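# Rotate steel cup half a turn under dial indicator

## Task

Rotate the steel cup sitting beneath the dial indicator by 180 degrees in its fixture, then release it so neither gripper is holding it.

## Robot and tools

Robot: two six-joint arms, left_arm and right_arm, each ending in a parallel gripper. Every execute_actions result may include a state line per arm giving the gripper position in metres and orientation as end_effector_quat_wxyz. Both use one common scene frame: origin on the table surface midway between the arms, +x pointing out over the table, +z up, and left_arm on the +y side. The arm names do not correspond to the left or right of any image. Printed hand positions can be somewhat wrong, especially when an arm is stretched far out. Gripper fingers extend along the gripper's own +z axis and close along its y axis. The reported position is the point between the finger pads, roughly 1 cm short of the fingertips.

execute_actions takes "actions", a list holding zero or one item, plus an optional boolean "pictures" (images are included unless set false). An empty list changes nothing and just reports the state. An item with only "steps" (1 to 300) is a wait: no new command, it returns once that many 1/30 s control steps have passed since the previous result, counting your reply time. An item with "rows" (1 to 15 rows) and optional "steps" (1 to 15, default 15) is a motion. Each row covers one control step; if there are fewer rows than steps, the last row repeats. A refused call moves nothing.

Each row is one flat list of 14 numbers, each in [-1, 1], always covering both arms: left_arm waist, shoulder, elbow, wrist pitch, wrist yaw, wrist roll, opening, then right_arm in the same seven-number order. The six joint numbers are offsets, not poses, scaled so 1.0 equals 1.264 rad (waist), 1.32 (shoulder), 1.276 (elbow), 1.83 (wrist pitch), 1.686 (wrist yaw), 2.022 (wrist roll). They are measured from the joint angles printed in the most recent result that showed them; before any such result in a scene, and for any second or later call within one reply, they count from where the arm is when the action begins. They never accumulate row to row. Sending all zeros therefore pulls the arm back to that reference, and because arms sag under zero offsets, resend the offsets that reach your desired angles in a reply's first call, use zeros afterwards, and enlarge the aim if a joint keeps falling short.

The opening number is absolute, not an offset: +1 fully open, -1 fully closed, on the same scale as grip_measured. Between the extremes, the fingers move to where grip_measured would equal your value. To grasp, command roughly 0.03 below grip_measured for a firm hold, closer for a light one. Each gripper's reading may be off by up to about 1 mm, consistently within a scene. Pads push with roughly 50 to 62 N, less on some grippers and on parts under about 2 mm thick, with a brief spike on contact.

Joint ranges in radians, same for both arms: waist -2.880 to 2.880, shoulder 0.000 to 3.142, elbow 0.000 to 3.019, wrist pitch -1.693 to 1.571, wrist yaw -1.571 to 1.571, wrist roll -2.094 to 2.094. A call aiming more than 0.019 rad outward beyond a limit is refused; the true limit may sit 0.019 rad either side of these. A command past the true limit is clipped there and reported as "joint sent to its limit" (possibly referring to an earlier action still running). No such line does not prove more travel is available.

Speed: per step, each joint's target stays within a lead of its measured angle: 0.264 rad waist, 0.32 shoulder, 0.276 elbow, 0.33 wrist pitch, 0.186 wrist yaw, 0.522 wrist roll. If targets would move a gripper over 70 mm from where it is measured, all of that arm's targets are shrunk toward the current angles. Big moves thus need several actions.

Between calls the arms keep heading for the last row sent until everything has nearly stopped (slow or blocked counts as stopped) or any step is HELD; then only a new action moves them further. Fingers still in motion finish moving.

Result lines: Joint positions and Joint velocities list, per arm, the six joints (rad, rad/s) then the pad gap (m, m/s; 0.094 m is fully open). grip_measured is the opening on the command scale. "joint command not followed" means a clearance check altered or blocked joint targets on some steps while the rest of the row still ran. HELD marks steps where all or part of your row was not sent. MOTOR HOT appears from 85 °C under load; at 100 °C an OVER-TEMPERATURE FAULT drops that arm and opens its gripper until it cools, so do not hold loads longer than needed.

zoom_image: "camera" is cam_high or cam_low (both 504x504), "region" is [x0, y0, x1, y1] in pixels from the top-left, at most 504 by 504, giving a closer look at that camera's latest image. cam_high is wide-angle (about 94° vertical field, strong distortion); cam_low is narrower (about 49°).

finished_scene: "scene" is the current scene number; it ends and grades that scene irreversibly, so call it only once the cup has turned 180° and is released. Answering without any tool call ends everything.

Avoid: knocking or placing anything off the table, letting the arms collide or press on each other, dropping or slamming parts, and shoving hard. Brief external tugs on a held part or pushes on loose objects may happen; check and correct. Faster, smoother, lower-effort motion is better.

Each tool is called after ">>>" by a JSON object that holds its "op" and its "data".

## Session

>>> {"op": "execute_actions", "data": {"actions": []}}

Scene clock: 0.00 s of 4800.00 s.
left_arm: end_effector_position=(+0.3192, +0.5788, +0.2406) grip_measured=+1.000 end_effector_quat_wxyz=(-0.051, +0.886, -0.424, -0.178) | right_arm: end_effector_position=(+0.5720, -0.1804, +0.1805) grip_measured=+1.000 end_effector_quat_wxyz=(-0.276, +0.852, -0.446, +0.005)
Joint positions: left_arm=[ 0.495  1.584  1.495 -1.545 -0.368 -1.574  0.094] | right_arm=[ 0.283  1.633  1.344 -0.918 -0.433 -1.942  0.094]
Joint velocities: left_arm=[ 0.005 -0.005 -0.007 -0.022 -0.007  0.095  0.   ] | right_arm=[-0.005  0.015  0.007 -0.007  0.051 -0.051  0.   ]
Motor temperatures (°C, as the motors report them): left_arm=[31 31 30 30 33 32] | right_arm=[32 30 34 32 31 33]

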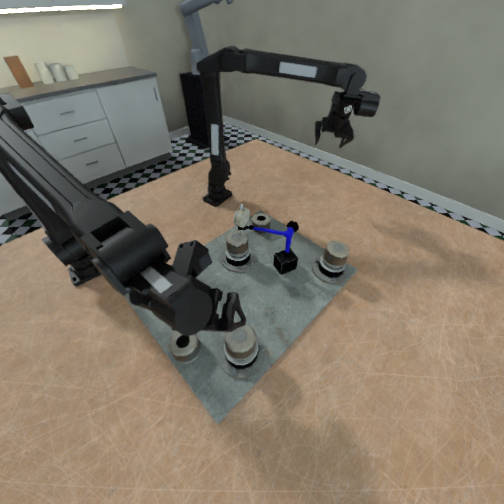

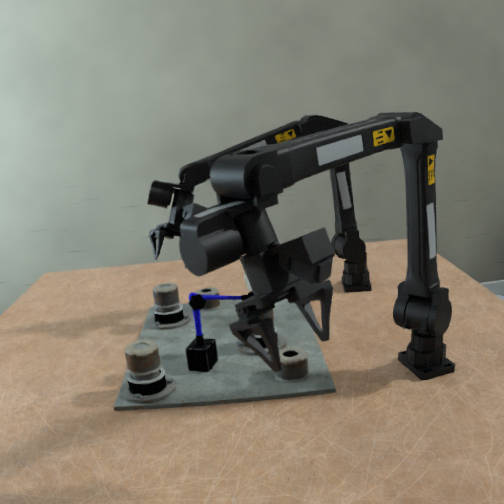

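>>> {"op": "zoom_image", "data": {"camera": "cam_high", "region": [190, 190, 360, 300]}}

>>> {"op": "zoom_image", "data": {"camera": "cam_low", "region": [110, 260, 350, 420]}}

Region (190, 190, 360, 300) of cam_high's 504x504 image, scaled by 2.965, with more detail than that image has; it fills the top 326 rows of this view, and the rest is white.

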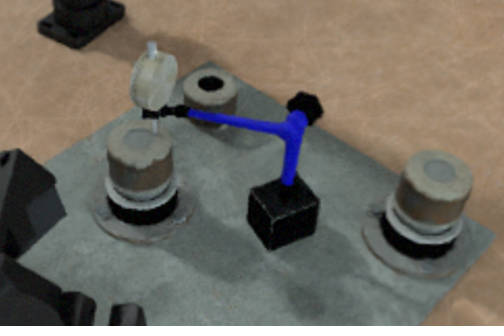

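Region (110, 260, 350, 420) of cam_low's 504x504 image, scaled by 2.100, with more detail than that image has.

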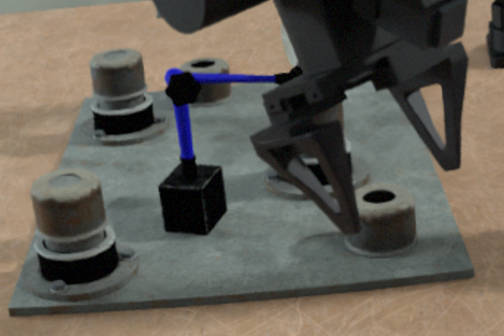

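>>> {"op": "execute_actions", "data": {"actions": [{"rows": [[0.3,0,0,0,0.218,0,1, -0.3,0,0.05,0,0.257,0,1]], "steps": 15}], "pictures": false}}

>>> {"op": "execute_actions", "data": {"actions": [{"steps": 15}]}}

Scene clock: 7.90 s of 4800.00 s.
left_arm: end_effector_position=(+0.2079, +0.6498, +0.2281) grip_measured=+1.000 end_effector_quat_wxyz=(+0.031, +0.973, -0.230, -0.011) | right_arm: end_effector_position=(+0.5803, -0.4731, +0.1676) grip_measured=+1.000 end_effector_quat_wxyz=(-0.084, +0.739, -0.648, +0.163)
Joint positions: left_arm=[ 0.912  1.584  1.493 -1.545 -0.006 -1.574  0.094] | right_arm=[-0.111  1.633  1.348 -0.918  0.003 -1.942  0.094]
Joint velocities: left_arm=[-0.22  -0.015  0.007 -0.012  0.051 -0.022  0.   ] | right_arm=[-0.64  -0.005  0.042 -0.017  0.066  0.037  0.   ]
Motor temperatures (°C, as the motors report them): left_arm=[32 32 33 30 33 32] | right_arm=[32 31 37 32 31 33]
Steps of this call (steps 1 to 90: nothing new was sent; then 4.40 s passed at rest; steps 91 to 105: all 15 steps of this action). Readings (joint positions):
91: left_arm=[0.507 1.584 1.495 -1.545 -0.306 -1.574] | right_arm=[0.279 1.633 1.344 -0.918 -0.398 -1.942]
92: left_arm=[0.527 1.584 1.495 -1.545 -0.235 -1.574] | right_arm=[0.271 1.633 1.344 -0.918 -0.357 -1.942]
94: left_arm=[0.604 1.584 1.494 -1.545 -0.105 -1.574] | right_arm=[0.234 1.633 1.344 -0.918 -0.274 -1.942]
98: left_arm=[0.802 1.584 1.493 -1.545 -0.012 -1.574] | right_arm=[0.119 1.633 1.344 -0.918 -0.110 -1.942]
105: the state above

Scene clock: 8.40 s of 4800.00 s.
left_arm: end_effector_position=(+0.2219, +0.6424, +0.2281) grip_measured=+1.000 end_effector_quat_wxyz=(+0.031, +0.969, -0.246, -0.010) | right_arm: end_effector_position=(+0.5822, -0.4700, +0.1692) grip_measured=+1.000 end_effector_quat_wxyz=(-0.085, +0.741, -0.646, +0.164)
Joint positions: left_arm=[ 0.879  1.584  1.493 -1.545 -0.004 -1.574  0.094] | right_arm=[-0.105  1.633  1.352 -0.918  0.002 -1.942  0.094]
Joint velocities: left_arm=[-0.015 -0.005 -0.002  0.022  0.022  0.007  0.   ] | right_arm=[-0.005 -0.005 -0.007 -0.007 -0.051 -0.066  0.   ]
Motor temperatures (°C, as the motors report them): left_arm=[32 32 33 30 33 32] | right_arm=[32 31 37 32 31 33]
Steps of this call (steps 1 to 15: the robot went on to your last target). Readings (joint positions):
1: left_arm=[0.904 1.584 1.493 -1.545 -0.006 -1.574] | right_arm=[-0.127 1.633 1.350 -0.918 0.004 -1.942]
2: left_arm=[0.897 1.584 1.493 -1.545 -0.005 -1.574] | right_arm=[-0.136 1.633 1.351 -0.918 0.004 -1.942]
4: left_arm=[0.884 1.584 1.493 -1.545 -0.004 -1.574] | right_arm=[-0.135 1.633 1.352 -0.918 0.004 -1.942]
8: left_arm=[0.879 1.584 1.493 -1.545 -0.004 -1.574] | right_arm=[-0.115 1.633 1.352 -0.918 0.003 -1.942]
15: the state above

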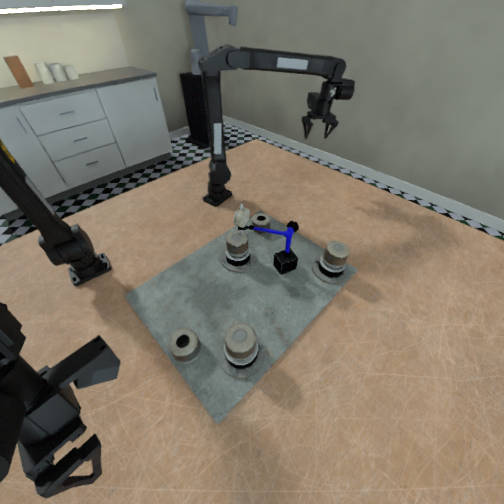

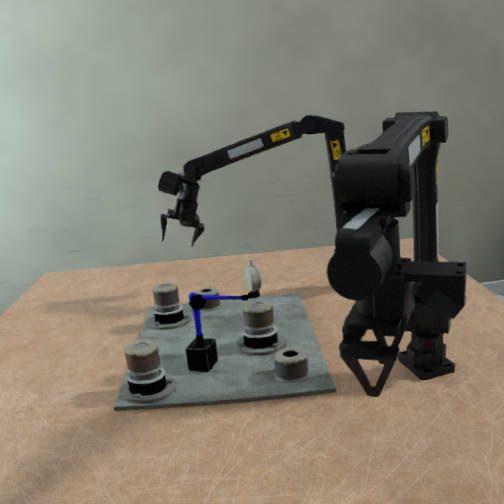

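>>> {"op": "zoom_image", "data": {"camera": "cam_low", "region": [180, 250, 320, 390]}}

>>> {"op": "zoom_image", "data": {"camera": "cam_high", "region": [210, 200, 290, 280]}}

Region (180, 250, 320, 390) of cam_low's 504x504 image, scaled by 3.600, with more detail than that image has.

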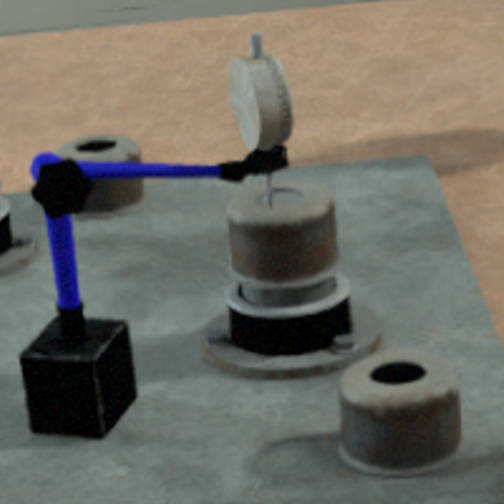

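Region (210, 200, 290, 280) of cam_high's 504x504 image, scaled by 6.300, with more detail than that image has.

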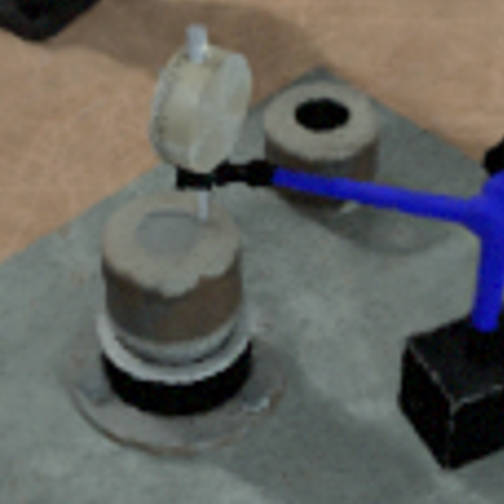

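>>> {"op": "execute_actions", "data": {"actions": [{"rows": [[0,-0.1,0.02,0,0,0,1, 0,0,0.02,0.1,0,0.2,1],[0,-0.2,0.02,0,0,0,1, 0,0,0.02,0.2,0,0.4,1],[0,-0.3,0.02,0,0,0,1, 0,0,0.02,0.3,0,0.6,1],[0,-0.45,0.02,0,0,0,1, 0,0,0.02,0.5,0,0.96,1]], "steps": 15}], "pictures": false}}

>>> {"op": "execute_actions", "data": {"actions": [{"steps": 20}]}}

Scene clock: 26.33 s of 4800.00 s.
left_arm: end_effector_position=(+0.1763, +0.5591, +0.4138) grip_measured=+1.000 end_effector_quat_wxyz=(-0.194, +0.950, -0.241, +0.048) | right_arm: end_effector_position=(+0.7227, -0.5035, +0.3223) grip_measured=+1.000 end_effector_quat_wxyz=(+0.547, -0.120, +0.798, -0.221)
Joint positions: left_arm=[ 0.879  1.105  1.482 -1.545 -0.004 -1.574  0.094] | right_arm=[-0.105  1.632  1.347 -0.024  0.002 -0.533  0.094]
Joint velocities: left_arm=[ 0.005 -1.245  0.002 -0.002 -0.051 -0.022  0.   ] | right_arm=[ 0.015 -0.005 -0.022 -0.002 -0.051  2.733  0.   ]
Motor temperatures (°C, as the motors report them): left_arm=[32 33 34 30 33 32] | right_arm=[32 32 42 32 31 33]
Steps of this call (steps 1 to 15: the robot went on to your last target; steps 16 to 90: nothing new was sent; then 14.43 s passed at rest; steps 91 to 105: all 15 steps of this action). Readings (joint positions):
91: left_arm=[0.879 1.578 1.493 -1.545 -0.004 -1.574] | right_arm=[-0.105 1.633 1.350 -0.891 0.002 -1.883]
92: left_arm=[0.879 1.567 1.488 -1.545 -0.004 -1.574] | right_arm=[-0.105 1.633 1.347 -0.814 0.002 -1.790]
94: left_arm=[0.879 1.525 1.483 -1.545 -0.004 -1.574] | right_arm=[-0.105 1.639 1.346 -0.606 0.002 -1.596]
98: left_arm=[0.879 1.395 1.482 -1.545 -0.004 -1.574] | right_arm=[-0.105 1.639 1.346 -0.205 0.002 -1.217]
105: the state above

Scene clock: 27.00 s of 4800.00 s.
left_arm: end_effector_position=(+0.1606, +0.5303, +0.4591) grip_measured=+1.000 end_effector_quat_wxyz=(-0.256, +0.935, -0.237, +0.064) | right_arm: end_effector_position=(+0.7227, -0.5035, +0.3223) grip_measured=+1.000 end_effector_quat_wxyz=(+0.585, +0.086, +0.803, -0.076)
Joint positions: left_arm=[ 0.879  0.995  1.502 -1.545 -0.004 -1.574  0.094] | right_arm=[-0.105  1.632  1.347 -0.024  0.002 -0.021  0.094]
Joint velocities: left_arm=[ 0.015 -0.015  0.002 -0.017  0.022  0.037  0.   ] | right_arm=[-0.005 -0.005 -0.007 -0.017  0.051 -0.022  0.   ]
Motor temperatures (°C, as the motors report them): left_arm=[32 33 34 30 33 32] | right_arm=[32 32 43 32 31 33]
Steps of this call (steps 1 to 20: the robot went on to your last target). Readings (joint positions):
1: left_arm=[0.879 1.063 1.482 -1.545 -0.004 -1.574] | right_arm=[-0.105 1.632 1.347 -0.024 0.002 -0.435]
2: left_arm=[0.879 1.024 1.483 -1.545 -0.004 -1.574] | right_arm=[-0.105 1.632 1.347 -0.024 0.002 -0.351]
4: left_arm=[0.879 0.963 1.489 -1.545 -0.004 -1.574] | right_arm=[-0.105 1.632 1.347 -0.024 0.002 -0.229]
8: left_arm=[0.879 0.936 1.502 -1.545 -0.004 -1.574] | right_arm=[-0.105 1.632 1.347 -0.024 0.002 -0.102]
20: the state above

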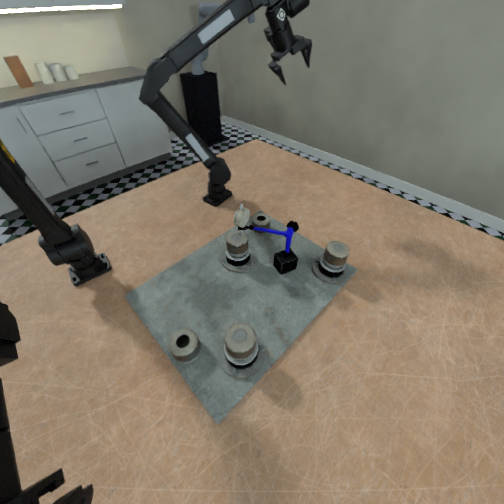

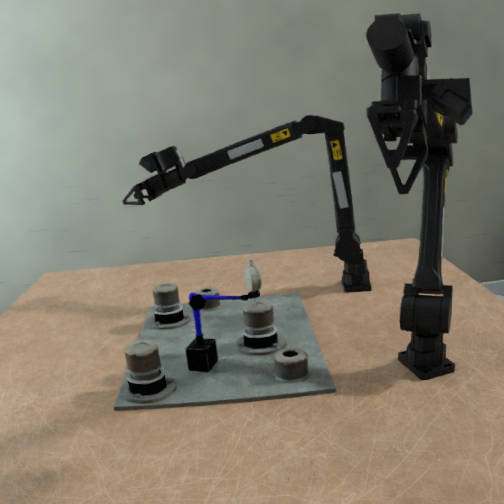

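>>> {"op": "execute_actions", "data": {"actions": [{"rows": [[0,0,-0.1,0.05,0,0,1, 0,0,-0.08,0.08,0,0,1],[0,0,-0.2,0.1,0,0,1, 0,0,-0.16,0.16,0,0,1],[0,0,-0.3,0.2,0,0,1, 0,0,-0.24,0.24,0,0,1],[0,0,-0.4,0.3,0,0,1, 0,0,-0.32,0.32,0,0,1],[0,0,-0.6,0.4,0,0,1, 0,0,-0.45,0.5,0,0.01,1]], "steps": 15}], "pictures": false}}

>>> {"op": "execute_actions", "data": {"actions": [{"steps": 25}]}}

Scene clock: 34.13 s of 4800.00 s.
left_arm: end_effector_position=(+0.1631, +0.5349, +0.1461) grip_measured=+1.000 end_effector_quat_wxyz=(-0.192, +0.950, -0.241, +0.048) | right_arm: end_effector_position=(+0.6093, -0.4765, +0.1752) grip_measured=+1.000 end_effector_quat_wxyz=(+0.672, +0.081, +0.731, -0.085)
Joint positions: left_arm=[ 0.879  1.007  0.704 -0.87  -0.004 -1.574  0.094] | right_arm=[-0.105  1.66   0.731  0.845  0.002 -0.016  0.094]
Joint velocities: left_arm=[ 0.005  0.132 -0.559  0.042  0.007  0.022  0.   ] | right_arm=[-0.005 -0.093 -0.002  0.364 -0.081 -0.022  0.   ]
Motor temperatures (°C, as the motors report them): left_arm=[32 32 35 30 33 32] | right_arm=[32 33 43 32 31 33]
Steps of this call (steps 1 to 30: the robot went on to your last target; steps 31 to 90: nothing new was sent; then 3.63 s passed at rest; steps 91 to 105: all 15 steps of this action). Readings (joint positions):
91: left_arm=[0.879 0.992 1.486 -1.528 -0.004 -1.574] | right_arm=[-0.105 1.632 1.334 0.004 0.002 -0.016]
92: left_arm=[0.879 0.981 1.447 -1.491 -0.004 -1.574] | right_arm=[-0.105 1.625 1.295 0.082 0.002 -0.016]
94: left_arm=[0.879 0.961 1.332 -1.380 -0.004 -1.574] | right_arm=[-0.105 1.607 1.177 0.256 0.002 -0.016]
98: left_arm=[0.879 0.968 1.085 -1.133 -0.004 -1.574] | right_arm=[-0.105 1.609 0.917 0.542 0.002 -0.016]
105: the state above

Scene clock: 34.97 s of 4800.00 s.
left_arm: end_effector_position=(+0.1645, +0.5374, +0.1431) grip_measured=+1.000 end_effector_quat_wxyz=(-0.201, +0.948, -0.240, +0.050) | right_arm: end_effector_position=(+0.6088, -0.4764, +0.1904) grip_measured=+1.000 end_effector_quat_wxyz=(+0.686, +0.079, +0.718, -0.087)
Joint positions: left_arm=[ 0.879  1.008  0.691 -0.838 -0.004 -1.574  0.094] | right_arm=[-0.105  1.644  0.731  0.87   0.002 -0.016  0.094]
Joint velocities: left_arm=[-0.005 -0.005  0.012  0.017 -0.022  0.007  0.   ] | right_arm=[-0.005 -0.005  0.012 -0.007  0.051 -0.022  0.   ]
Motor temperatures (°C, as the motors report them): left_arm=[32 32 35 30 33 32] | right_arm=[32 33 43 32 31 33]
Steps of this call (steps 1 to 25: the robot went on to your last target). Readings (joint positions):
1: left_arm=[0.879 1.010 0.691 -0.868 -0.004 -1.574] | right_arm=[-0.105 1.657 0.731 0.855 0.002 -0.016]
2: left_arm=[0.879 1.011 0.689 -0.865 -0.004 -1.574] | right_arm=[-0.105 1.653 0.731 0.861 0.002 -0.016]
4: left_arm=[0.879 1.009 0.691 -0.848 -0.004 -1.574] | right_arm=[-0.105 1.647 0.731 0.867 0.002 -0.016]
8: left_arm=[0.879 1.008 0.691 -0.838 -0.004 -1.574] | right_arm=[-0.105 1.644 0.731 0.870 0.002 -0.016]
25: the state above

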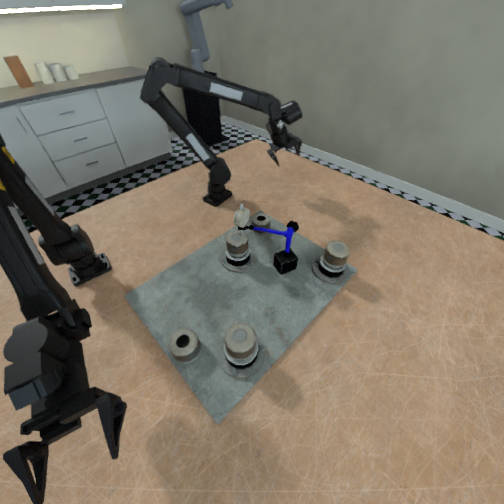

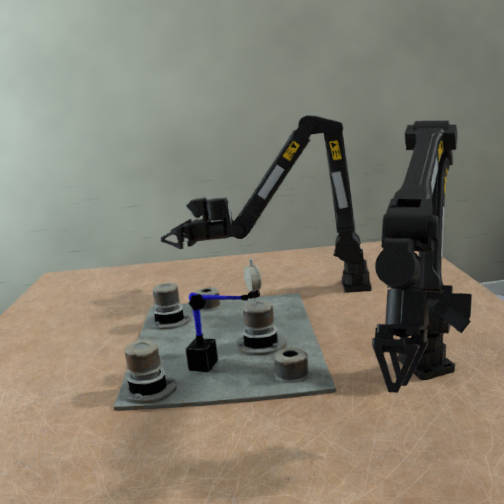

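>>> {"op": "execute_actions", "data": {"actions": [{"rows": [[0,-0.1,-0.05,0.05,0,0,1, 0.1,-0.05,-0.03,0,0.1,0,1],[0,-0.2,-0.1,0.1,0,0,1, 0.2,-0.1,-0.06,0,0.2,0,1],[0,-0.3,-0.2,0.2,0,0,1, 0.3,-0.15,-0.1,0,0.3,0,1],[0,-0.5,-0.35,0.3,0,0,1, 0.5,-0.23,-0.14,0,0.5,0,1],[0,-0.72,-0.5,0.44,0,0,1, 1.0,-0.23,-0.14,0,0.8,0,1]], "steps": 15}], "pictures": false}}

>>> {"op": "execute_actions", "data": {"actions": [{"steps": 25}]}}

Scene clock: 51.13 s of 4800.00 s.
left_arm: end_effector_position=(+0.1324, +0.4788, +0.1903) grip_measured=+1.000 end_effector_quat_wxyz=(+0.662, -0.708, +0.178, -0.169) | right_arm: end_effector_position=(+0.4893, -0.2655, +0.2639) grip_measured=+1.000 end_effector_quat_wxyz=(+0.707, +0.198, +0.659, -0.164)
Joint positions: left_arm=[ 0.879  0.028  0.022 -0.061 -0.004 -1.575  0.094] | right_arm=[ 0.597  1.342  0.568  0.87   0.986 -0.016  0.094]
Joint velocities: left_arm=[-0.015  0.19   0.012 -0.022  0.007  0.051  0.   ] | right_arm=[ 1.988 -0.063  0.002 -0.032  1.81   0.037  0.   ]
Motor temperatures (°C, as the motors report them): left_arm=[32 32 38 31 33 32] | right_arm=[32 33 42 32 31 33]
From where the robot then was, a joint's target lay farther than a number of 1.0 reaches, so one or more steps of this call were cut to that.
Steps of this call (steps 1 to 15: the robot went on to your last target; steps 16 to 90: nothing new was sent; then 12.67 s passed at rest; steps 91 to 105: all 15 steps of this action). Readings (joint positions):
91: left_arm=[0.879 0.999 0.682 -0.822 -0.004 -1.574] | right_arm=[-0.095 1.641 0.728 0.870 0.085 -0.016]
92: left_arm=[0.879 0.965 0.654 -0.775 -0.004 -1.574] | right_arm=[-0.078 1.632 0.718 0.870 0.157 -0.016]
94: left_arm=[0.879 0.807 0.518 -0.579 -0.004 -1.574] | right_arm=[-0.018 1.593 0.678 0.870 0.264 -0.016]
98: left_arm=[0.879 0.324 0.145 -0.178 -0.004 -1.574] | right_arm=[0.160 1.464 0.592 0.870 0.489 -0.016]
105: the state above

Scene clock: 51.97 s of 4800.00 s.
left_arm: end_effector_position=(+0.1329, +0.4797, +0.1859) grip_measured=+1.000 end_effector_quat_wxyz=(-0.655, +0.714, -0.179, +0.168) | right_arm: end_effector_position=(+0.3666, -0.0913, +0.2529) grip_measured=+1.000 end_effector_quat_wxyz=(+0.708, +0.129, +0.689, -0.086)
Joint positions: left_arm=[ 0.879  0.046  0.022 -0.061 -0.004 -1.575  0.094] | right_arm=[ 1.172  1.341  0.553  0.87   1.349 -0.016  0.094]
Joint velocities: left_arm=[-0.005 -0.015  0.002  0.012  0.081 -0.037  0.   ] | right_arm=[ 0.005 -0.005  0.002 -0.002  0.037 -0.022  0.   ]
Motor temperatures (°C, as the motors report them): left_arm=[31 32 38 31 33 32] | right_arm=[32 33 42 32 31 33]
Steps of this call (steps 1 to 25: the robot went on to your last target). Readings (joint positions):
1: left_arm=[0.879 0.035 0.022 -0.061 -0.004 -1.575] | right_arm=[0.665 1.341 0.568 0.870 1.060 -0.016]
2: left_arm=[0.879 0.040 0.022 -0.061 -0.004 -1.575] | right_arm=[0.734 1.341 0.568 0.870 1.133 -0.016]
4: left_arm=[0.879 0.046 0.022 -0.061 -0.004 -1.575] | right_arm=[0.872 1.341 0.566 0.870 1.266 -0.016]
8: left_arm=[0.879 0.046 0.022 -0.061 -0.004 -1.575] | right_arm=[1.128 1.341 0.562 0.870 1.341 -0.016]
25: the state above

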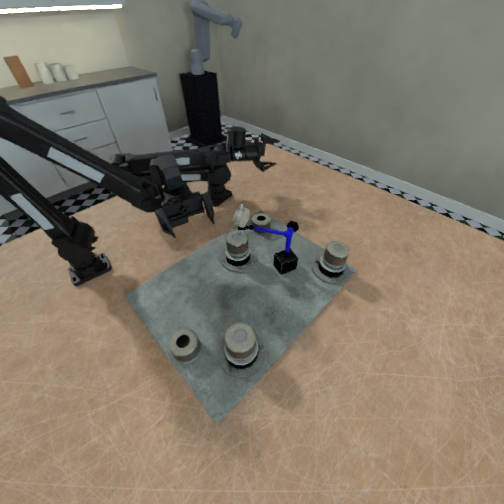

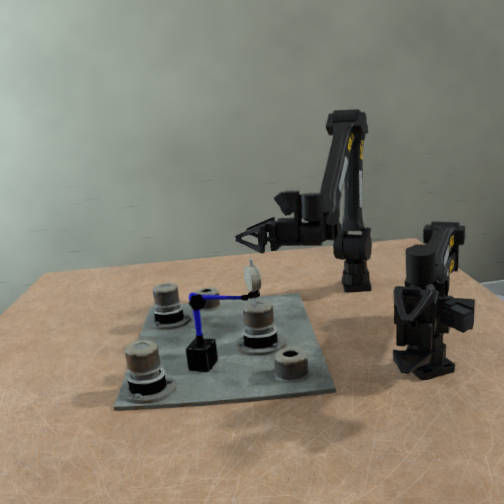

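>>> {"op": "execute_actions", "data": {"actions": [{"rows": [[0,0,0,0,0,0,1, 0.03,0,0,0,0,0,1],[0,0,0,0,0,0,1, 0.06,0,0,0,0,0,1],[0,0,0,0,0,0,1, 0.09,0,0,0,0,0,1],[0,0,0,0,0,0,1, 0.12,0,0,0,0,0,1],[0,0,0,0,0,0,1, 0.15,0,0,0,-0.01,0,1],[0,0,0,0,0,0,1, 0.18,0,0,0,-0.02,0,1],[0,0,0,0,0,0,1, 0.21,0,0,0,-0.03,0,1],[0,0,0,0,0,0,1, 0.24,0,0,0,-0.04,0,1],[0,0,0,0,0,0,1, 0.26,0,0,0,-0.05,0,1],[0,0,0,0,0,0,1, 0.28,0,0,0,-0.06,0,1],[0,0,0,0,0,0,1, 0.29,0,0,0,-0.07,0,1]], "steps": 15}], "pictures": false}}

>>> {"op": "execute_actions", "data": {"actions": [{"rows": [[0,0,0,0,0,0,1, 0,0.03,0,0.02,0,0,1],[0,0,0,0,0,0,1, 0,0.06,0,0.04,0,0,1],[0,0,0,0,0,0,1, 0,0.09,0,0.06,0,0,1],[0,0,0,0,0,0,1, 0,0.12,0,0.08,0,0,1],[0,0,0,0,0,0,1, 0,0.15,0,0.1,0,0,1],[0,0,0,0,0,0,1, 0,0.18,0,0.12,0,0,1],[0,0,0,0,0,0,1, 0,0.21,0,0.14,0,0,1],[0,0,0,0,0,0,1, 0,0.24,0,0.16,0,0,1],[0,0,0,0,0,0,1, 0,0.27,0,0.18,0,0,1],[0,0,0,0,0,0,1, 0,0.30,0,0.2,0,0,1],[0,0,0,0,0,0,1, 0,0.33,0,0.22,0,0,1],[0,0,0,0,0,0,1, 0,0.36,-0.01,0.24,0,0,1],[0,0,0,0,0,0,1, 0,0.39,-0.01,0.26,0,0,1],[0,0,0,0,0,0,1, 0,0.41,-0.01,0.27,0,0,1]], "steps": 15}], "pictures": false}}

>>> {"op": "execute_actions", "data": {"actions": [{"steps": 15}]}}

Scene clock: 57.40 s of 4800.00 s.
left_arm: end_effector_position=(+0.1329, +0.4797, +0.1859) grip_measured=+1.000 end_effector_quat_wxyz=(-0.655, +0.714, -0.179, +0.168) | right_arm: end_effector_position=(+0.2473, +0.0372, +0.2545) grip_measured=+1.000 end_effector_quat_wxyz=(+0.711, -0.046, +0.696, +0.091)
Joint positions: left_arm=[ 0.879  0.046  0.022 -0.061 -0.004 -1.575  0.094] | right_arm=[ 1.555  1.341  0.553  0.87   1.23  -0.016  0.094]
Joint velocities: left_arm=[-0.005  0.005  0.012 -0.012  0.007 -0.095  0.   ] | right_arm=[-0.015 -0.005  0.012 -0.017  0.095  0.037  0.   ]
Motor temperatures (°C, as the motors report them): left_arm=[31 32 39 31 33 32] | right_arm=[32 32 41 32 31 33]
Steps of this call (steps 1 to 15: the robot went on to your last target; steps 16 to 90: nothing new was sent; then 1.93 s passed at rest; steps 91 to 105: all 15 steps of this action). Readings (joint positions):
91: left_arm=[0.879 0.046 0.022 -0.061 -0.004 -1.575] | right_arm=[1.173 1.341 0.553 0.870 1.349 -0.016]
92: left_arm=[0.879 0.046 0.022 -0.061 -0.004 -1.575] | right_arm=[1.179 1.341 0.553 0.870 1.349 -0.016]
94: left_arm=[0.879 0.046 0.022 -0.061 -0.004 -1.575] | right_arm=[1.217 1.341 0.553 0.870 1.349 -0.016]
98: left_arm=[0.879 0.046 0.022 -0.061 -0.004 -1.575] | right_arm=[1.379 1.341 0.553 0.870 1.297 -0.016]
105: the state above

Scene clock: 57.90 s of 4800.00 s.
left_arm: end_effector_position=(+0.1329, +0.4797, +0.1859) grip_measured=+1.000 end_effector_quat_wxyz=(-0.655, +0.714, -0.179, +0.168) | right_arm: end_effector_position=(+0.2505, +0.0580, +0.1017) grip_measured=+1.000 end_effector_quat_wxyz=(+0.703, -0.078, +0.704, +0.059)
Joint positions: left_arm=[ 0.879  0.046  0.022 -0.061 -0.004 -1.575  0.094] | right_arm=[ 1.554  1.864  0.546  1.307  1.23  -0.016  0.094]
Joint velocities: left_arm=[ 0.005  0.005 -0.002 -0.007 -0.022 -0.066  0.   ] | right_arm=[-0.024  0.864 -0.09   0.496  0.037 -0.037  0.   ]
Motor temperatures (°C, as the motors report them): left_arm=[31 32 39 31 33 32] | right_arm=[32 32 41 32 31 33]
Steps of this call (steps 1 to 15: all 15 steps of this action). Readings (joint positions):
1: left_arm=[0.879 0.046 0.022 -0.061 -0.004 -1.575] | right_arm=[1.554 1.343 0.553 0.873 1.230 -0.016]
2: left_arm=[0.879 0.046 0.022 -0.061 -0.004 -1.575] | right_arm=[1.554 1.351 0.553 0.888 1.230 -0.016]
4: left_arm=[0.879 0.046 0.022 -0.061 -0.004 -1.575] | right_arm=[1.554 1.392 0.553 0.944 1.230 -0.016]
8: left_arm=[0.879 0.046 0.022 -0.061 -0.004 -1.575] | right_arm=[1.554 1.559 0.553 1.079 1.230 -0.016]
15: the state above

Scene clock: 58.40 s of 4800.00 s.
left_arm: end_effector_position=(+0.1329, +0.4797, +0.1859) grip_measured=+1.000 end_effector_quat_wxyz=(-0.655, +0.714, -0.179, +0.168) | right_arm: end_effector_position=(+0.2498, +0.0532, +0.0917) grip_measured=+1.000 end_effector_quat_wxyz=(+0.703, -0.080, +0.705, +0.058)
Joint positions: left_arm=[ 0.879  0.046  0.022 -0.061 -0.004 -1.575  0.094] | right_arm=[ 1.554  1.896  0.536  1.344  1.23  -0.016  0.094]
Joint velocities: left_arm=[-0.015 -0.005 -0.012  0.012  0.037 -0.066  0.   ] | right_arm=[-0.005 -0.015  0.002  0.007  0.037 -0.037  0.   ]
Motor temperatures (°C, as the motors report them): left_arm=[31 32 39 31 33 32] | right_arm=[32 32 40 32 31 33]
Steps of this call (steps 1 to 15: the robot went on to your last target). Readings (joint positions):
1: left_arm=[0.879 0.046 0.022 -0.061 -0.004 -1.575] | right_arm=[1.554 1.889 0.543 1.318 1.230 -0.016]
2: left_arm=[0.879 0.046 0.022 -0.061 -0.004 -1.575] | right_arm=[1.554 1.904 0.540 1.324 1.230 -0.016]
4: left_arm=[0.879 0.046 0.022 -0.061 -0.004 -1.575] | right_arm=[1.554 1.911 0.536 1.331 1.230 -0.016]
8: left_arm=[0.879 0.046 0.022 -0.061 -0.004 -1.575] | right_arm=[1.554 1.901 0.536 1.342 1.230 -0.016]
15: the state above

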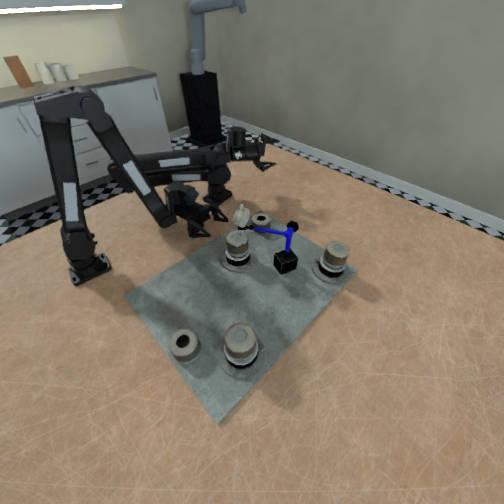

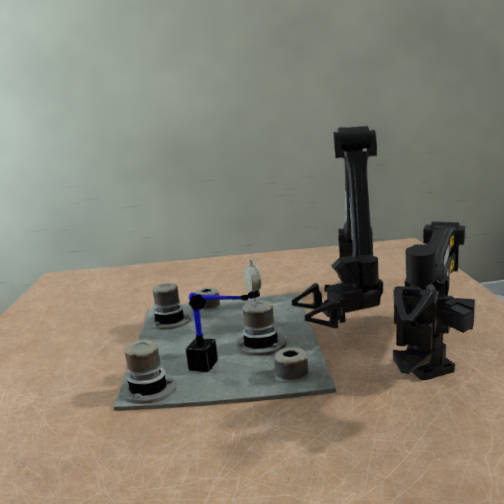

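>>> {"op": "zoom_image", "data": {"camera": "cam_high", "region": [160, 180, 280, 280]}}

>>> {"op": "zoom_image", "data": {"camera": "cam_low", "region": [225, 250, 395, 370]}}

Region (160, 180, 280, 280) of cam_high's 504x504 image, scaled by 4.200, with more detail than that image has.

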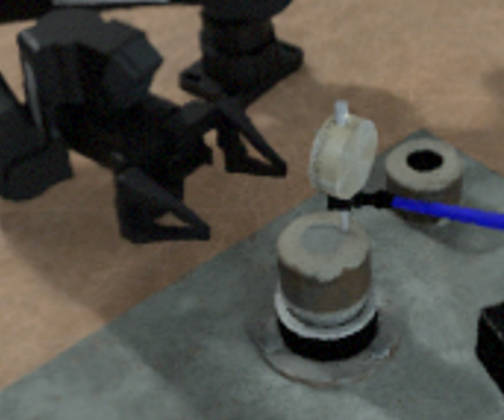

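Region (225, 250, 395, 370) of cam_low's 504x504 image, scaled by 2.965, with more detail than that image has; it fills the top 356 rows of this view, and the rest is white.

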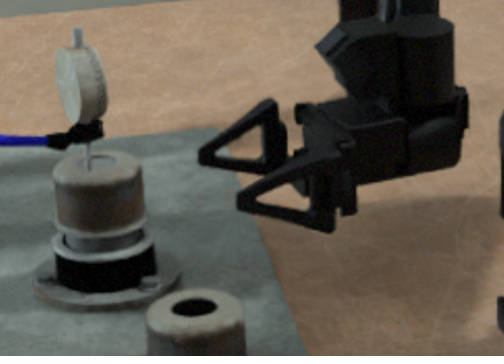

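>>> {"op": "execute_actions", "data": {"actions": [{"rows": [[0,0,0,0,0,0,1, -0.015,0,0.005,0.01,-0.01,0,1],[0,0,0,0,0,0,1, -0.03,0,0.01,0.01,-0.02,0,1],[0,0,0,0,0,0,1, -0.045,0.005,0.01,0.015,-0.03,0,1],[0,0,0,0,0,0,1, -0.06,0.005,0.015,0.015,-0.04,0,1],[0,0,0,0,0,0,1, -0.075,0.01,0.02,0.02,-0.05,0,1],[0,0,0,0,0,0,1, -0.09,0.01,0.02,0.02,-0.06,0,1],[0,0,0,0,0,0,1, -0.105,0.015,0.025,0.02,-0.07,0,1],[0,0,0,0,0,0,1, -0.12,0.015,0.03,0.02,-0.08,0,1],[0,0,0,0,0,0,1, -0.134,0.015,0.03,0.02,-0.088,0,1]], "steps": 15}], "pictures": false}}

>>> {"op": "execute_actions", "data": {"actions": [{"steps": 8}]}}

>>> {"op": "zoom_image", "data": {"camera": "cam_high", "region": [160, 180, 280, 280]}}

>>> {"op": "zoom_image", "data": {"camera": "cam_low", "region": [225, 250, 395, 370]}}

Scene clock: 66.70 s of 4800.00 s.
left_arm: end_effector_position=(+0.1329, +0.4797, +0.1859) grip_measured=+1.000 end_effector_quat_wxyz=(-0.655, +0.714, -0.179, +0.168) | right_arm: end_effector_position=(+0.3144, +0.0392, +0.0946) grip_measured=+1.000 end_effector_quat_wxyz=(+0.706, -0.061, +0.703, +0.055)
Joint positions: left_arm=[ 0.879  0.046  0.022 -0.061 -0.004 -1.575  0.094] | right_arm=[ 1.378  1.904  0.553  1.36   1.086 -0.016  0.094]
Joint velocities: left_arm=[ 0.005 -0.024  0.002  0.002  0.007 -0.11   0.   ] | right_arm=[-0.005 -0.005  0.017 -0.017 -0.081 -0.007  0.   ]
Motor temperatures (°C, as the motors report them): left_arm=[31 32 38 31 33 32] | right_arm=[32 32 39 32 31 33]
Steps of this call (steps 1 to 15: the robot went on to your last target; steps 16 to 90: nothing new was sent; then 4.80 s passed at rest; steps 91 to 105: all 15 steps of this action). Readings (joint positions):
91: left_arm=[0.879 0.046 0.022 -0.061 -0.004 -1.575] | right_arm=[1.554 1.896 0.536 1.344 1.224 -0.016]
92: left_arm=[0.879 0.046 0.022 -0.061 -0.004 -1.575] | right_arm=[1.552 1.896 0.536 1.344 1.211 -0.016]
94: left_arm=[0.879 0.046 0.022 -0.061 -0.004 -1.575] | right_arm=[1.539 1.896 0.536 1.348 1.178 -0.016]
98: left_arm=[0.879 0.046 0.022 -0.061 -0.004 -1.575] | right_arm=[1.466 1.898 0.540 1.359 1.111 -0.016]
105: the state above

Scene clock: 66.97 s of 4800.00 s.
left_arm: end_effector_position=(+0.1329, +0.4797, +0.1859) grip_measured=+1.000 end_effector_quat_wxyz=(-0.655, +0.714, -0.179, +0.168) | right_arm: end_effector_position=(+0.3144, +0.0394, +0.0946) grip_measured=+1.000 end_effector_quat_wxyz=(+0.706, -0.061, +0.703, +0.056)
Joint positions: left_arm=[ 0.879  0.046  0.022 -0.061 -0.004 -1.575  0.094] | right_arm=[ 1.378  1.904  0.553  1.36   1.084 -0.016  0.094]
Joint velocities: left_arm=[ 0.005  0.005  0.007 -0.022  0.007 -0.022  0.   ] | right_arm=[-0.015  0.005 -0.007 -0.007 -0.007 -0.037  0.   ]
Motor temperatures (°C, as the motors report them): left_arm=[31 32 38 31 33 32] | right_arm=[32 32 39 32 31 33]
Steps of this call (steps 1 to 8: the robot went on to your last target). Readings (joint positions):
1: left_arm=[0.879 0.046 0.022 -0.061 -0.004 -1.575] | right_arm=[1.378 1.904 0.553 1.360 1.084 -0.016]
2: left_arm=[0.879 0.046 0.022 -0.061 -0.004 -1.575] | right_arm=[1.378 1.904 0.553 1.360 1.084 -0.016]
4: left_arm=[0.879 0.046 0.022 -0.061 -0.004 -1.575] | right_arm=[1.378 1.904 0.553 1.360 1.084 -0.016]
8: the state above

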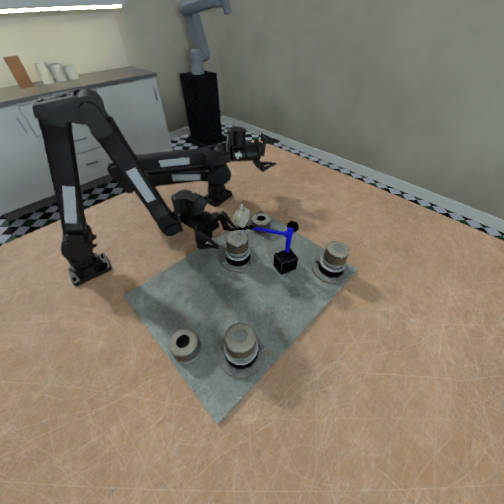

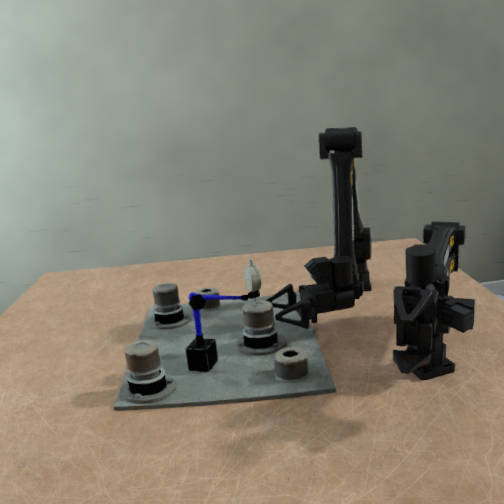

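Region (160, 180, 280, 280) of cam_high's 504x504 image, scaled by 4.200, with more detail than that image has.

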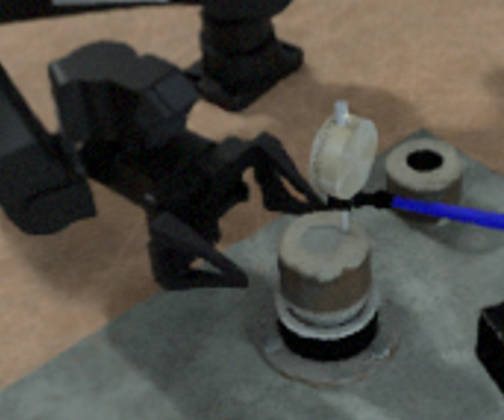

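Region (225, 250, 395, 370) of cam_low's 504x504 image, scaled by 2.965, with more detail than that image has; it fills the top 356 rows of this view, and the rest is white.

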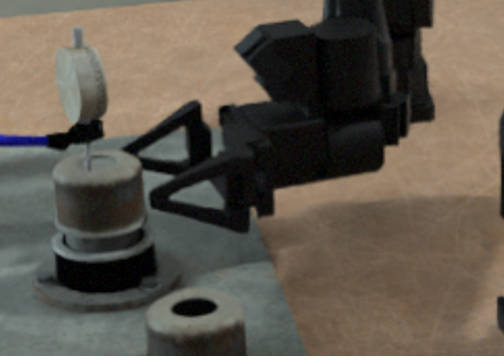

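>>> {"op": "execute_actions", "data": {"actions": [{"rows": [[0,0,0,0,0,0,1, -0.008,0.01,0.02,0,-0.005,0,1],[0,0,0,0,0,0,1, -0.016,0.012,0.025,-0.003,-0.01,0,1],[0,0,0,0,0,0,1, -0.024,0.014,0.03,-0.006,-0.015,0,1],[0,0,0,0,0,0,1, -0.032,0.016,0.035,-0.009,-0.02,0,1],[0,0,0,0,0,0,1, -0.04,0.018,0.04,-0.012,-0.025,0,1],[0,0,0,0,0,0,1, -0.048,0.02,0.045,-0.015,-0.03,0,1],[0,0,0,0,0,0,1, -0.056,0.022,0.05,-0.018,-0.035,0,1],[0,0,0,0,0,0,1, -0.062,0.024,0.056,-0.021,-0.04,0,1],[0,0,0,0,0,0,1, -0.068,0.026,0.062,-0.024,-0.045,0,1],[0,0,0,0,0,0,1, -0.074,0.028,0.068,-0.027,-0.05,0,1],[0,0,0,0,0,0,1, -0.08,0.03,0.074,-0.03,-0.06,0,1]], "steps": 15}], "pictures": false}}

>>> {"op": "execute_actions", "data": {"actions": [{"steps": 8}]}}

>>> {"op": "zoom_image", "data": {"camera": "cam_high", "region": [160, 180, 280, 280]}}

>>> {"op": "zoom_image", "data": {"camera": "cam_low", "region": [225, 250, 395, 370]}}

Scene clock: 75.00 s of 4800.00 s.
left_arm: end_effector_position=(+0.1329, +0.4797, +0.1859) grip_measured=+1.000 end_effector_quat_wxyz=(-0.655, +0.714, -0.179, +0.168) | right_arm: end_effector_position=(+0.3573, +0.0511, +0.0938) grip_measured=+1.000 end_effector_quat_wxyz=(+0.707, -0.062, +0.702, +0.058)
Joint positions: left_arm=[ 0.879  0.046  0.022 -0.061 -0.004 -1.575  0.094] | right_arm=[ 1.283  1.932  0.626  1.317  0.986 -0.016  0.094]
Joint velocities: left_arm=[-0.015 -0.015  0.002  0.007 -0.11  -0.007  0.   ] | right_arm=[-0.034  0.005  0.007 -0.007  0.051 -0.007  0.   ]
Motor temperatures (°C, as the motors report them): left_arm=[31 32 38 31 33 32] | right_arm=[32 32 38 32 31 33]
Steps of this call (steps 1 to 15: the robot went on to your last target; steps 16 to 90: nothing new was sent; then 4.53 s passed at rest; steps 91 to 105: all 15 steps of this action). Readings (joint positions):
91: left_arm=[0.879 0.046 0.022 -0.061 -0.004 -1.575] | right_arm=[1.378 1.904 0.553 1.360 1.081 -0.016]
92: left_arm=[0.879 0.046 0.022 -0.061 -0.004 -1.575] | right_arm=[1.378 1.904 0.554 1.360 1.076 -0.016]
94: left_arm=[0.879 0.046 0.022 -0.061 -0.004 -1.575] | right_arm=[1.375 1.906 0.559 1.359 1.060 -0.016]
98: left_arm=[0.879 0.046 0.022 -0.061 -0.004 -1.575] | right_arm=[1.342 1.917 0.586 1.343 1.026 -0.016]
105: the state above

Scene clock: 75.27 s of 4800.00 s.
left_arm: end_effector_position=(+0.1329, +0.4797, +0.1859) grip_measured=+1.000 end_effector_quat_wxyz=(-0.655, +0.714, -0.179, +0.168) | right_arm: end_effector_position=(+0.3575, +0.0512, +0.0938) grip_measured=+1.000 end_effector_quat_wxyz=(+0.707, -0.062, +0.702, +0.058)
Joint positions: left_arm=[ 0.879  0.046  0.022 -0.061 -0.004 -1.575  0.094] | right_arm=[ 1.283  1.932  0.626  1.316  0.985 -0.016  0.094]
Joint velocities: left_arm=[-0.005 -0.015 -0.007  0.007 -0.022 -0.037  0.   ] | right_arm=[-0.005 -0.005  0.002 -0.002 -0.081 -0.066  0.   ]
Motor temperatures (°C, as the motors report them): left_arm=[31 32 38 31 33 32] | right_arm=[32 32 38 32 31 33]
Steps of this call (steps 1 to 8: the robot went on to your last target). Readings (joint positions):
1: left_arm=[0.879 0.046 0.022 -0.061 -0.004 -1.575] | right_arm=[1.283 1.932 0.626 1.316 0.986 -0.016]
2: left_arm=[0.879 0.046 0.022 -0.061 -0.004 -1.575] | right_arm=[1.283 1.932 0.626 1.316 0.986 -0.016]
4: left_arm=[0.879 0.046 0.022 -0.061 -0.004 -1.575] | right_arm=[1.283 1.932 0.626 1.316 0.985 -0.016]
8: the state above

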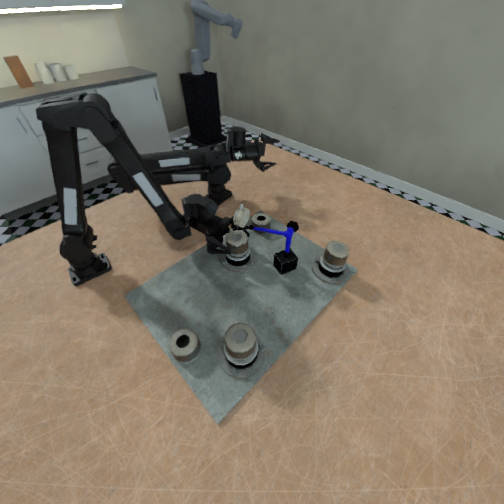

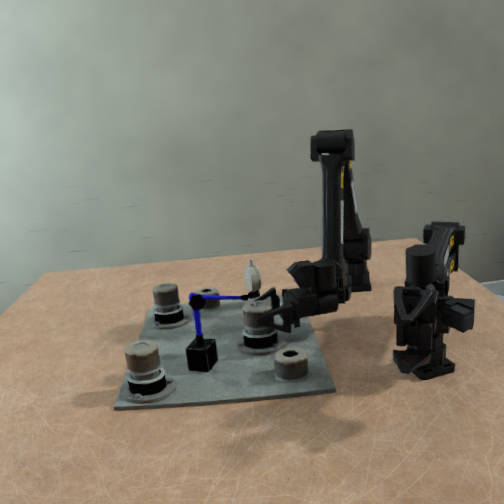

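Region (160, 180, 280, 280) of cam_high's 504x504 image, scaled by 4.200, with more detail than that image has.

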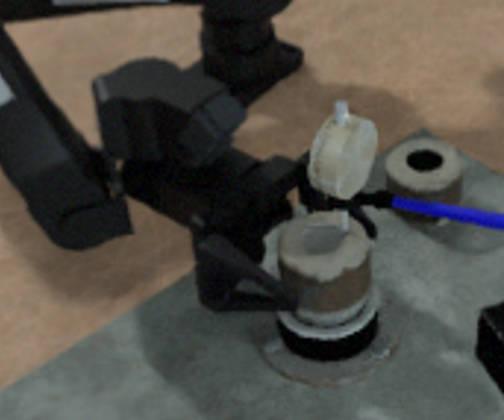

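Region (225, 250, 395, 370) of cam_low's 504x504 image, scaled by 2.965, with more detail than that image has; it fills the top 356 rows of this view, and the rest is white.

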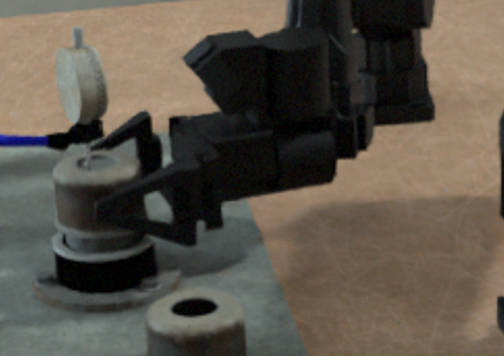

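>>> {"op": "execute_actions", "data": {"actions": [{"rows": [[0,0,0,0,0,0,1, -0.015,0,0.02,-0.01,-0.006,0,1],[0,0,0,0,0,0,1, -0.02,0,0.023,-0.012,-0.01,0,1],[0,0,0,0,0,0,1, -0.025,0,0.026,-0.015,-0.012,0,1],[0,0,0,0,0,0,1, -0.025,0,0.026,-0.015,-0.012,0,1],[0,0,0,0,0,0,1, -0.025,0,0.026,-0.015,-0.012,0,1],[0,0,0,0,0,0,1, -0.025,0,0.026,-0.015,-0.012,0,0.9],[0,0,0,0,0,0,1, -0.025,0,0.026,-0.015,-0.012,0,0.8],[0,0,0,0,0,0,1, -0.025,0,0.026,-0.015,-0.012,0,0.72],[0,0,0,0,0,0,1, -0.025,0,0.026,-0.015,-0.012,0,0.66],[0,0,0,0,0,0,1, -0.025,0,0.026,-0.015,-0.012,0,0.62],[0,0,0,0,0,0,1, -0.025,0,0.026,-0.015,-0.012,0,0.58],[0,0,0,0,0,0,1, -0.025,0,0.026,-0.015,-0.012,0,0.54],[0,0,0,0,0,0,1, -0.025,0,0.026,-0.015,-0.012,0,0.5],[0,0,0,0,0,0,1, -0.025,0,0.026,-0.015,-0.012,0,0.46]], "steps": 15}], "pictures": false}}

>>> {"op": "execute_actions", "data": {"actions": [{"steps": 10}]}}

>>> {"op": "zoom_image", "data": {"camera": "cam_high", "region": [160, 180, 280, 280]}}

Scene clock: 79.57 s of 4800.00 s.
left_arm: end_effector_position=(+0.1329, +0.4797, +0.1859) grip_measured=+1.000 end_effector_quat_wxyz=(-0.655, +0.714, -0.179, +0.168) | right_arm: end_effector_position=(+0.3649, +0.0532, +0.0929) grip_measured=+0.470 end_effector_quat_wxyz=(+0.705, -0.069, +0.704, +0.058)
Joint positions: left_arm=[ 0.879  0.046  0.022 -0.061 -0.004 -1.575  0.094] | right_arm=[ 1.265  1.932  0.636  1.296  0.957 -0.016  0.069]
Joint velocities: left_arm=[-0.005 -0.015  0.002 -0.002 -0.022 -0.037  0.   ] | right_arm=[ 0.005 -0.005 -0.002 -0.002 -0.022  0.007 -0.005]
Motor temperatures (°C, as the motors report them): left_arm=[31 32 38 31 33 32] | right_arm=[32 32 38 32 31 33]
Steps of this call (steps 1 to 15: the robot went on to your last target; steps 16 to 90: nothing new was sent; then 0.80 s passed at rest; steps 91 to 105: all 15 steps of this action). Readings (joint positions):
91: left_arm=[0.879 0.046 0.022 -0.061 -0.004 -1.575] | right_arm=[1.283 1.932 0.626 1.315 0.982 -0.016]
92: left_arm=[0.879 0.046 0.022 -0.061 -0.004 -1.575] | right_arm=[1.282 1.932 0.626 1.312 0.976 -0.016]
94: left_arm=[0.879 0.046 0.022 -0.061 -0.004 -1.575] | right_arm=[1.278 1.932 0.628 1.304 0.968 -0.016]
98: left_arm=[0.879 0.046 0.022 -0.061 -0.004 -1.575] | right_arm=[1.268 1.932 0.632 1.300 0.967 -0.016]
105: the state above

Scene clock: 79.90 s of 4800.00 s.
left_arm: end_effector_position=(+0.1329, +0.4797, +0.1859) grip_measured=+1.000 end_effector_quat_wxyz=(-0.655, +0.714, -0.179, +0.168) | right_arm: end_effector_position=(+0.3649, +0.0532, +0.0929) grip_measured=+0.469 end_effector_quat_wxyz=(+0.705, -0.069, +0.704, +0.058)
Joint positions: left_arm=[ 0.879  0.046  0.022 -0.061 -0.004 -1.575  0.094] | right_arm=[ 1.265  1.932  0.636  1.296  0.957 -0.016  0.069]
Joint velocities: left_arm=[ 0.005  0.015 -0.002 -0.002  0.037 -0.022  0.   ] | right_arm=[-0.005 -0.005  0.007 -0.012  0.022  0.051 -0.   ]
Motor temperatures (°C, as the motors report them): left_arm=[31 32 38 31 33 32] | right_arm=[32 32 38 32 31 33]
Steps of this call (steps 1 to 10: the robot went on to your last target). Readings (joint positions):
1: left_arm=[0.879 0.046 0.022 -0.061 -0.004 -1.575] | right_arm=[1.265 1.932 0.636 1.296 0.957 -0.016]
2: left_arm=[0.879 0.046 0.022 -0.061 -0.004 -1.575] | right_arm=[1.265 1.932 0.636 1.296 0.957 -0.016]
4: left_arm=[0.879 0.046 0.022 -0.061 -0.004 -1.575] | right_arm=[1.265 1.932 0.636 1.296 0.957 -0.016]
8: left_arm=[0.879 0.046 0.022 -0.061 -0.004 -1.575] | right_arm=[1.265 1.932 0.636 1.296 0.957 -0.016]
10: the state above

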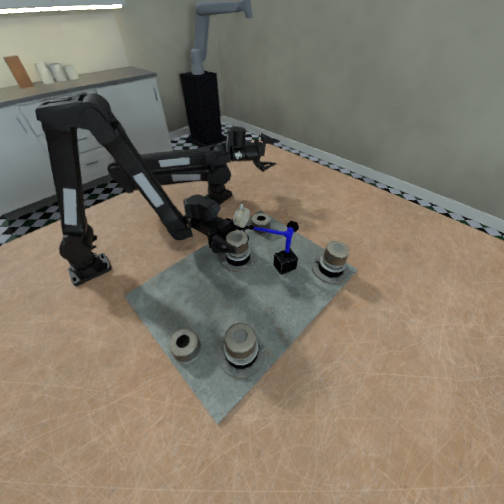

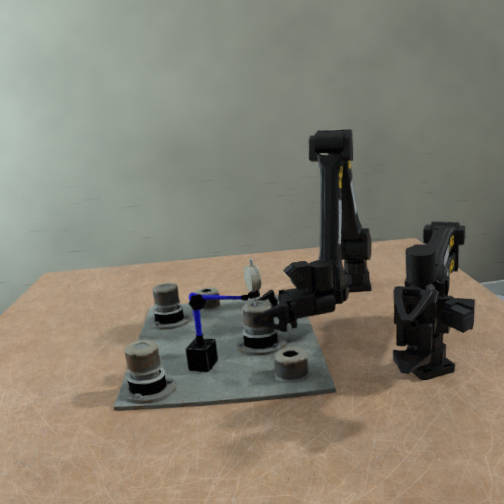

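Region (160, 180, 280, 280) of cam_high's 504x504 image, scaled by 4.200, with more detail than that image has.

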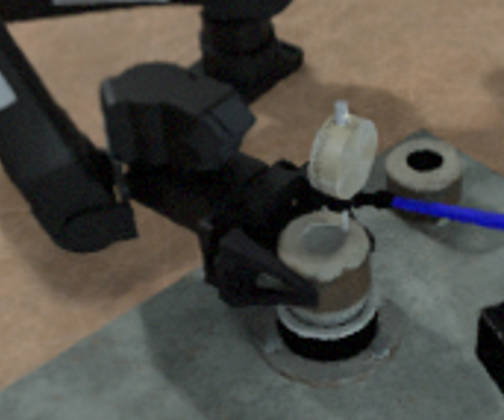

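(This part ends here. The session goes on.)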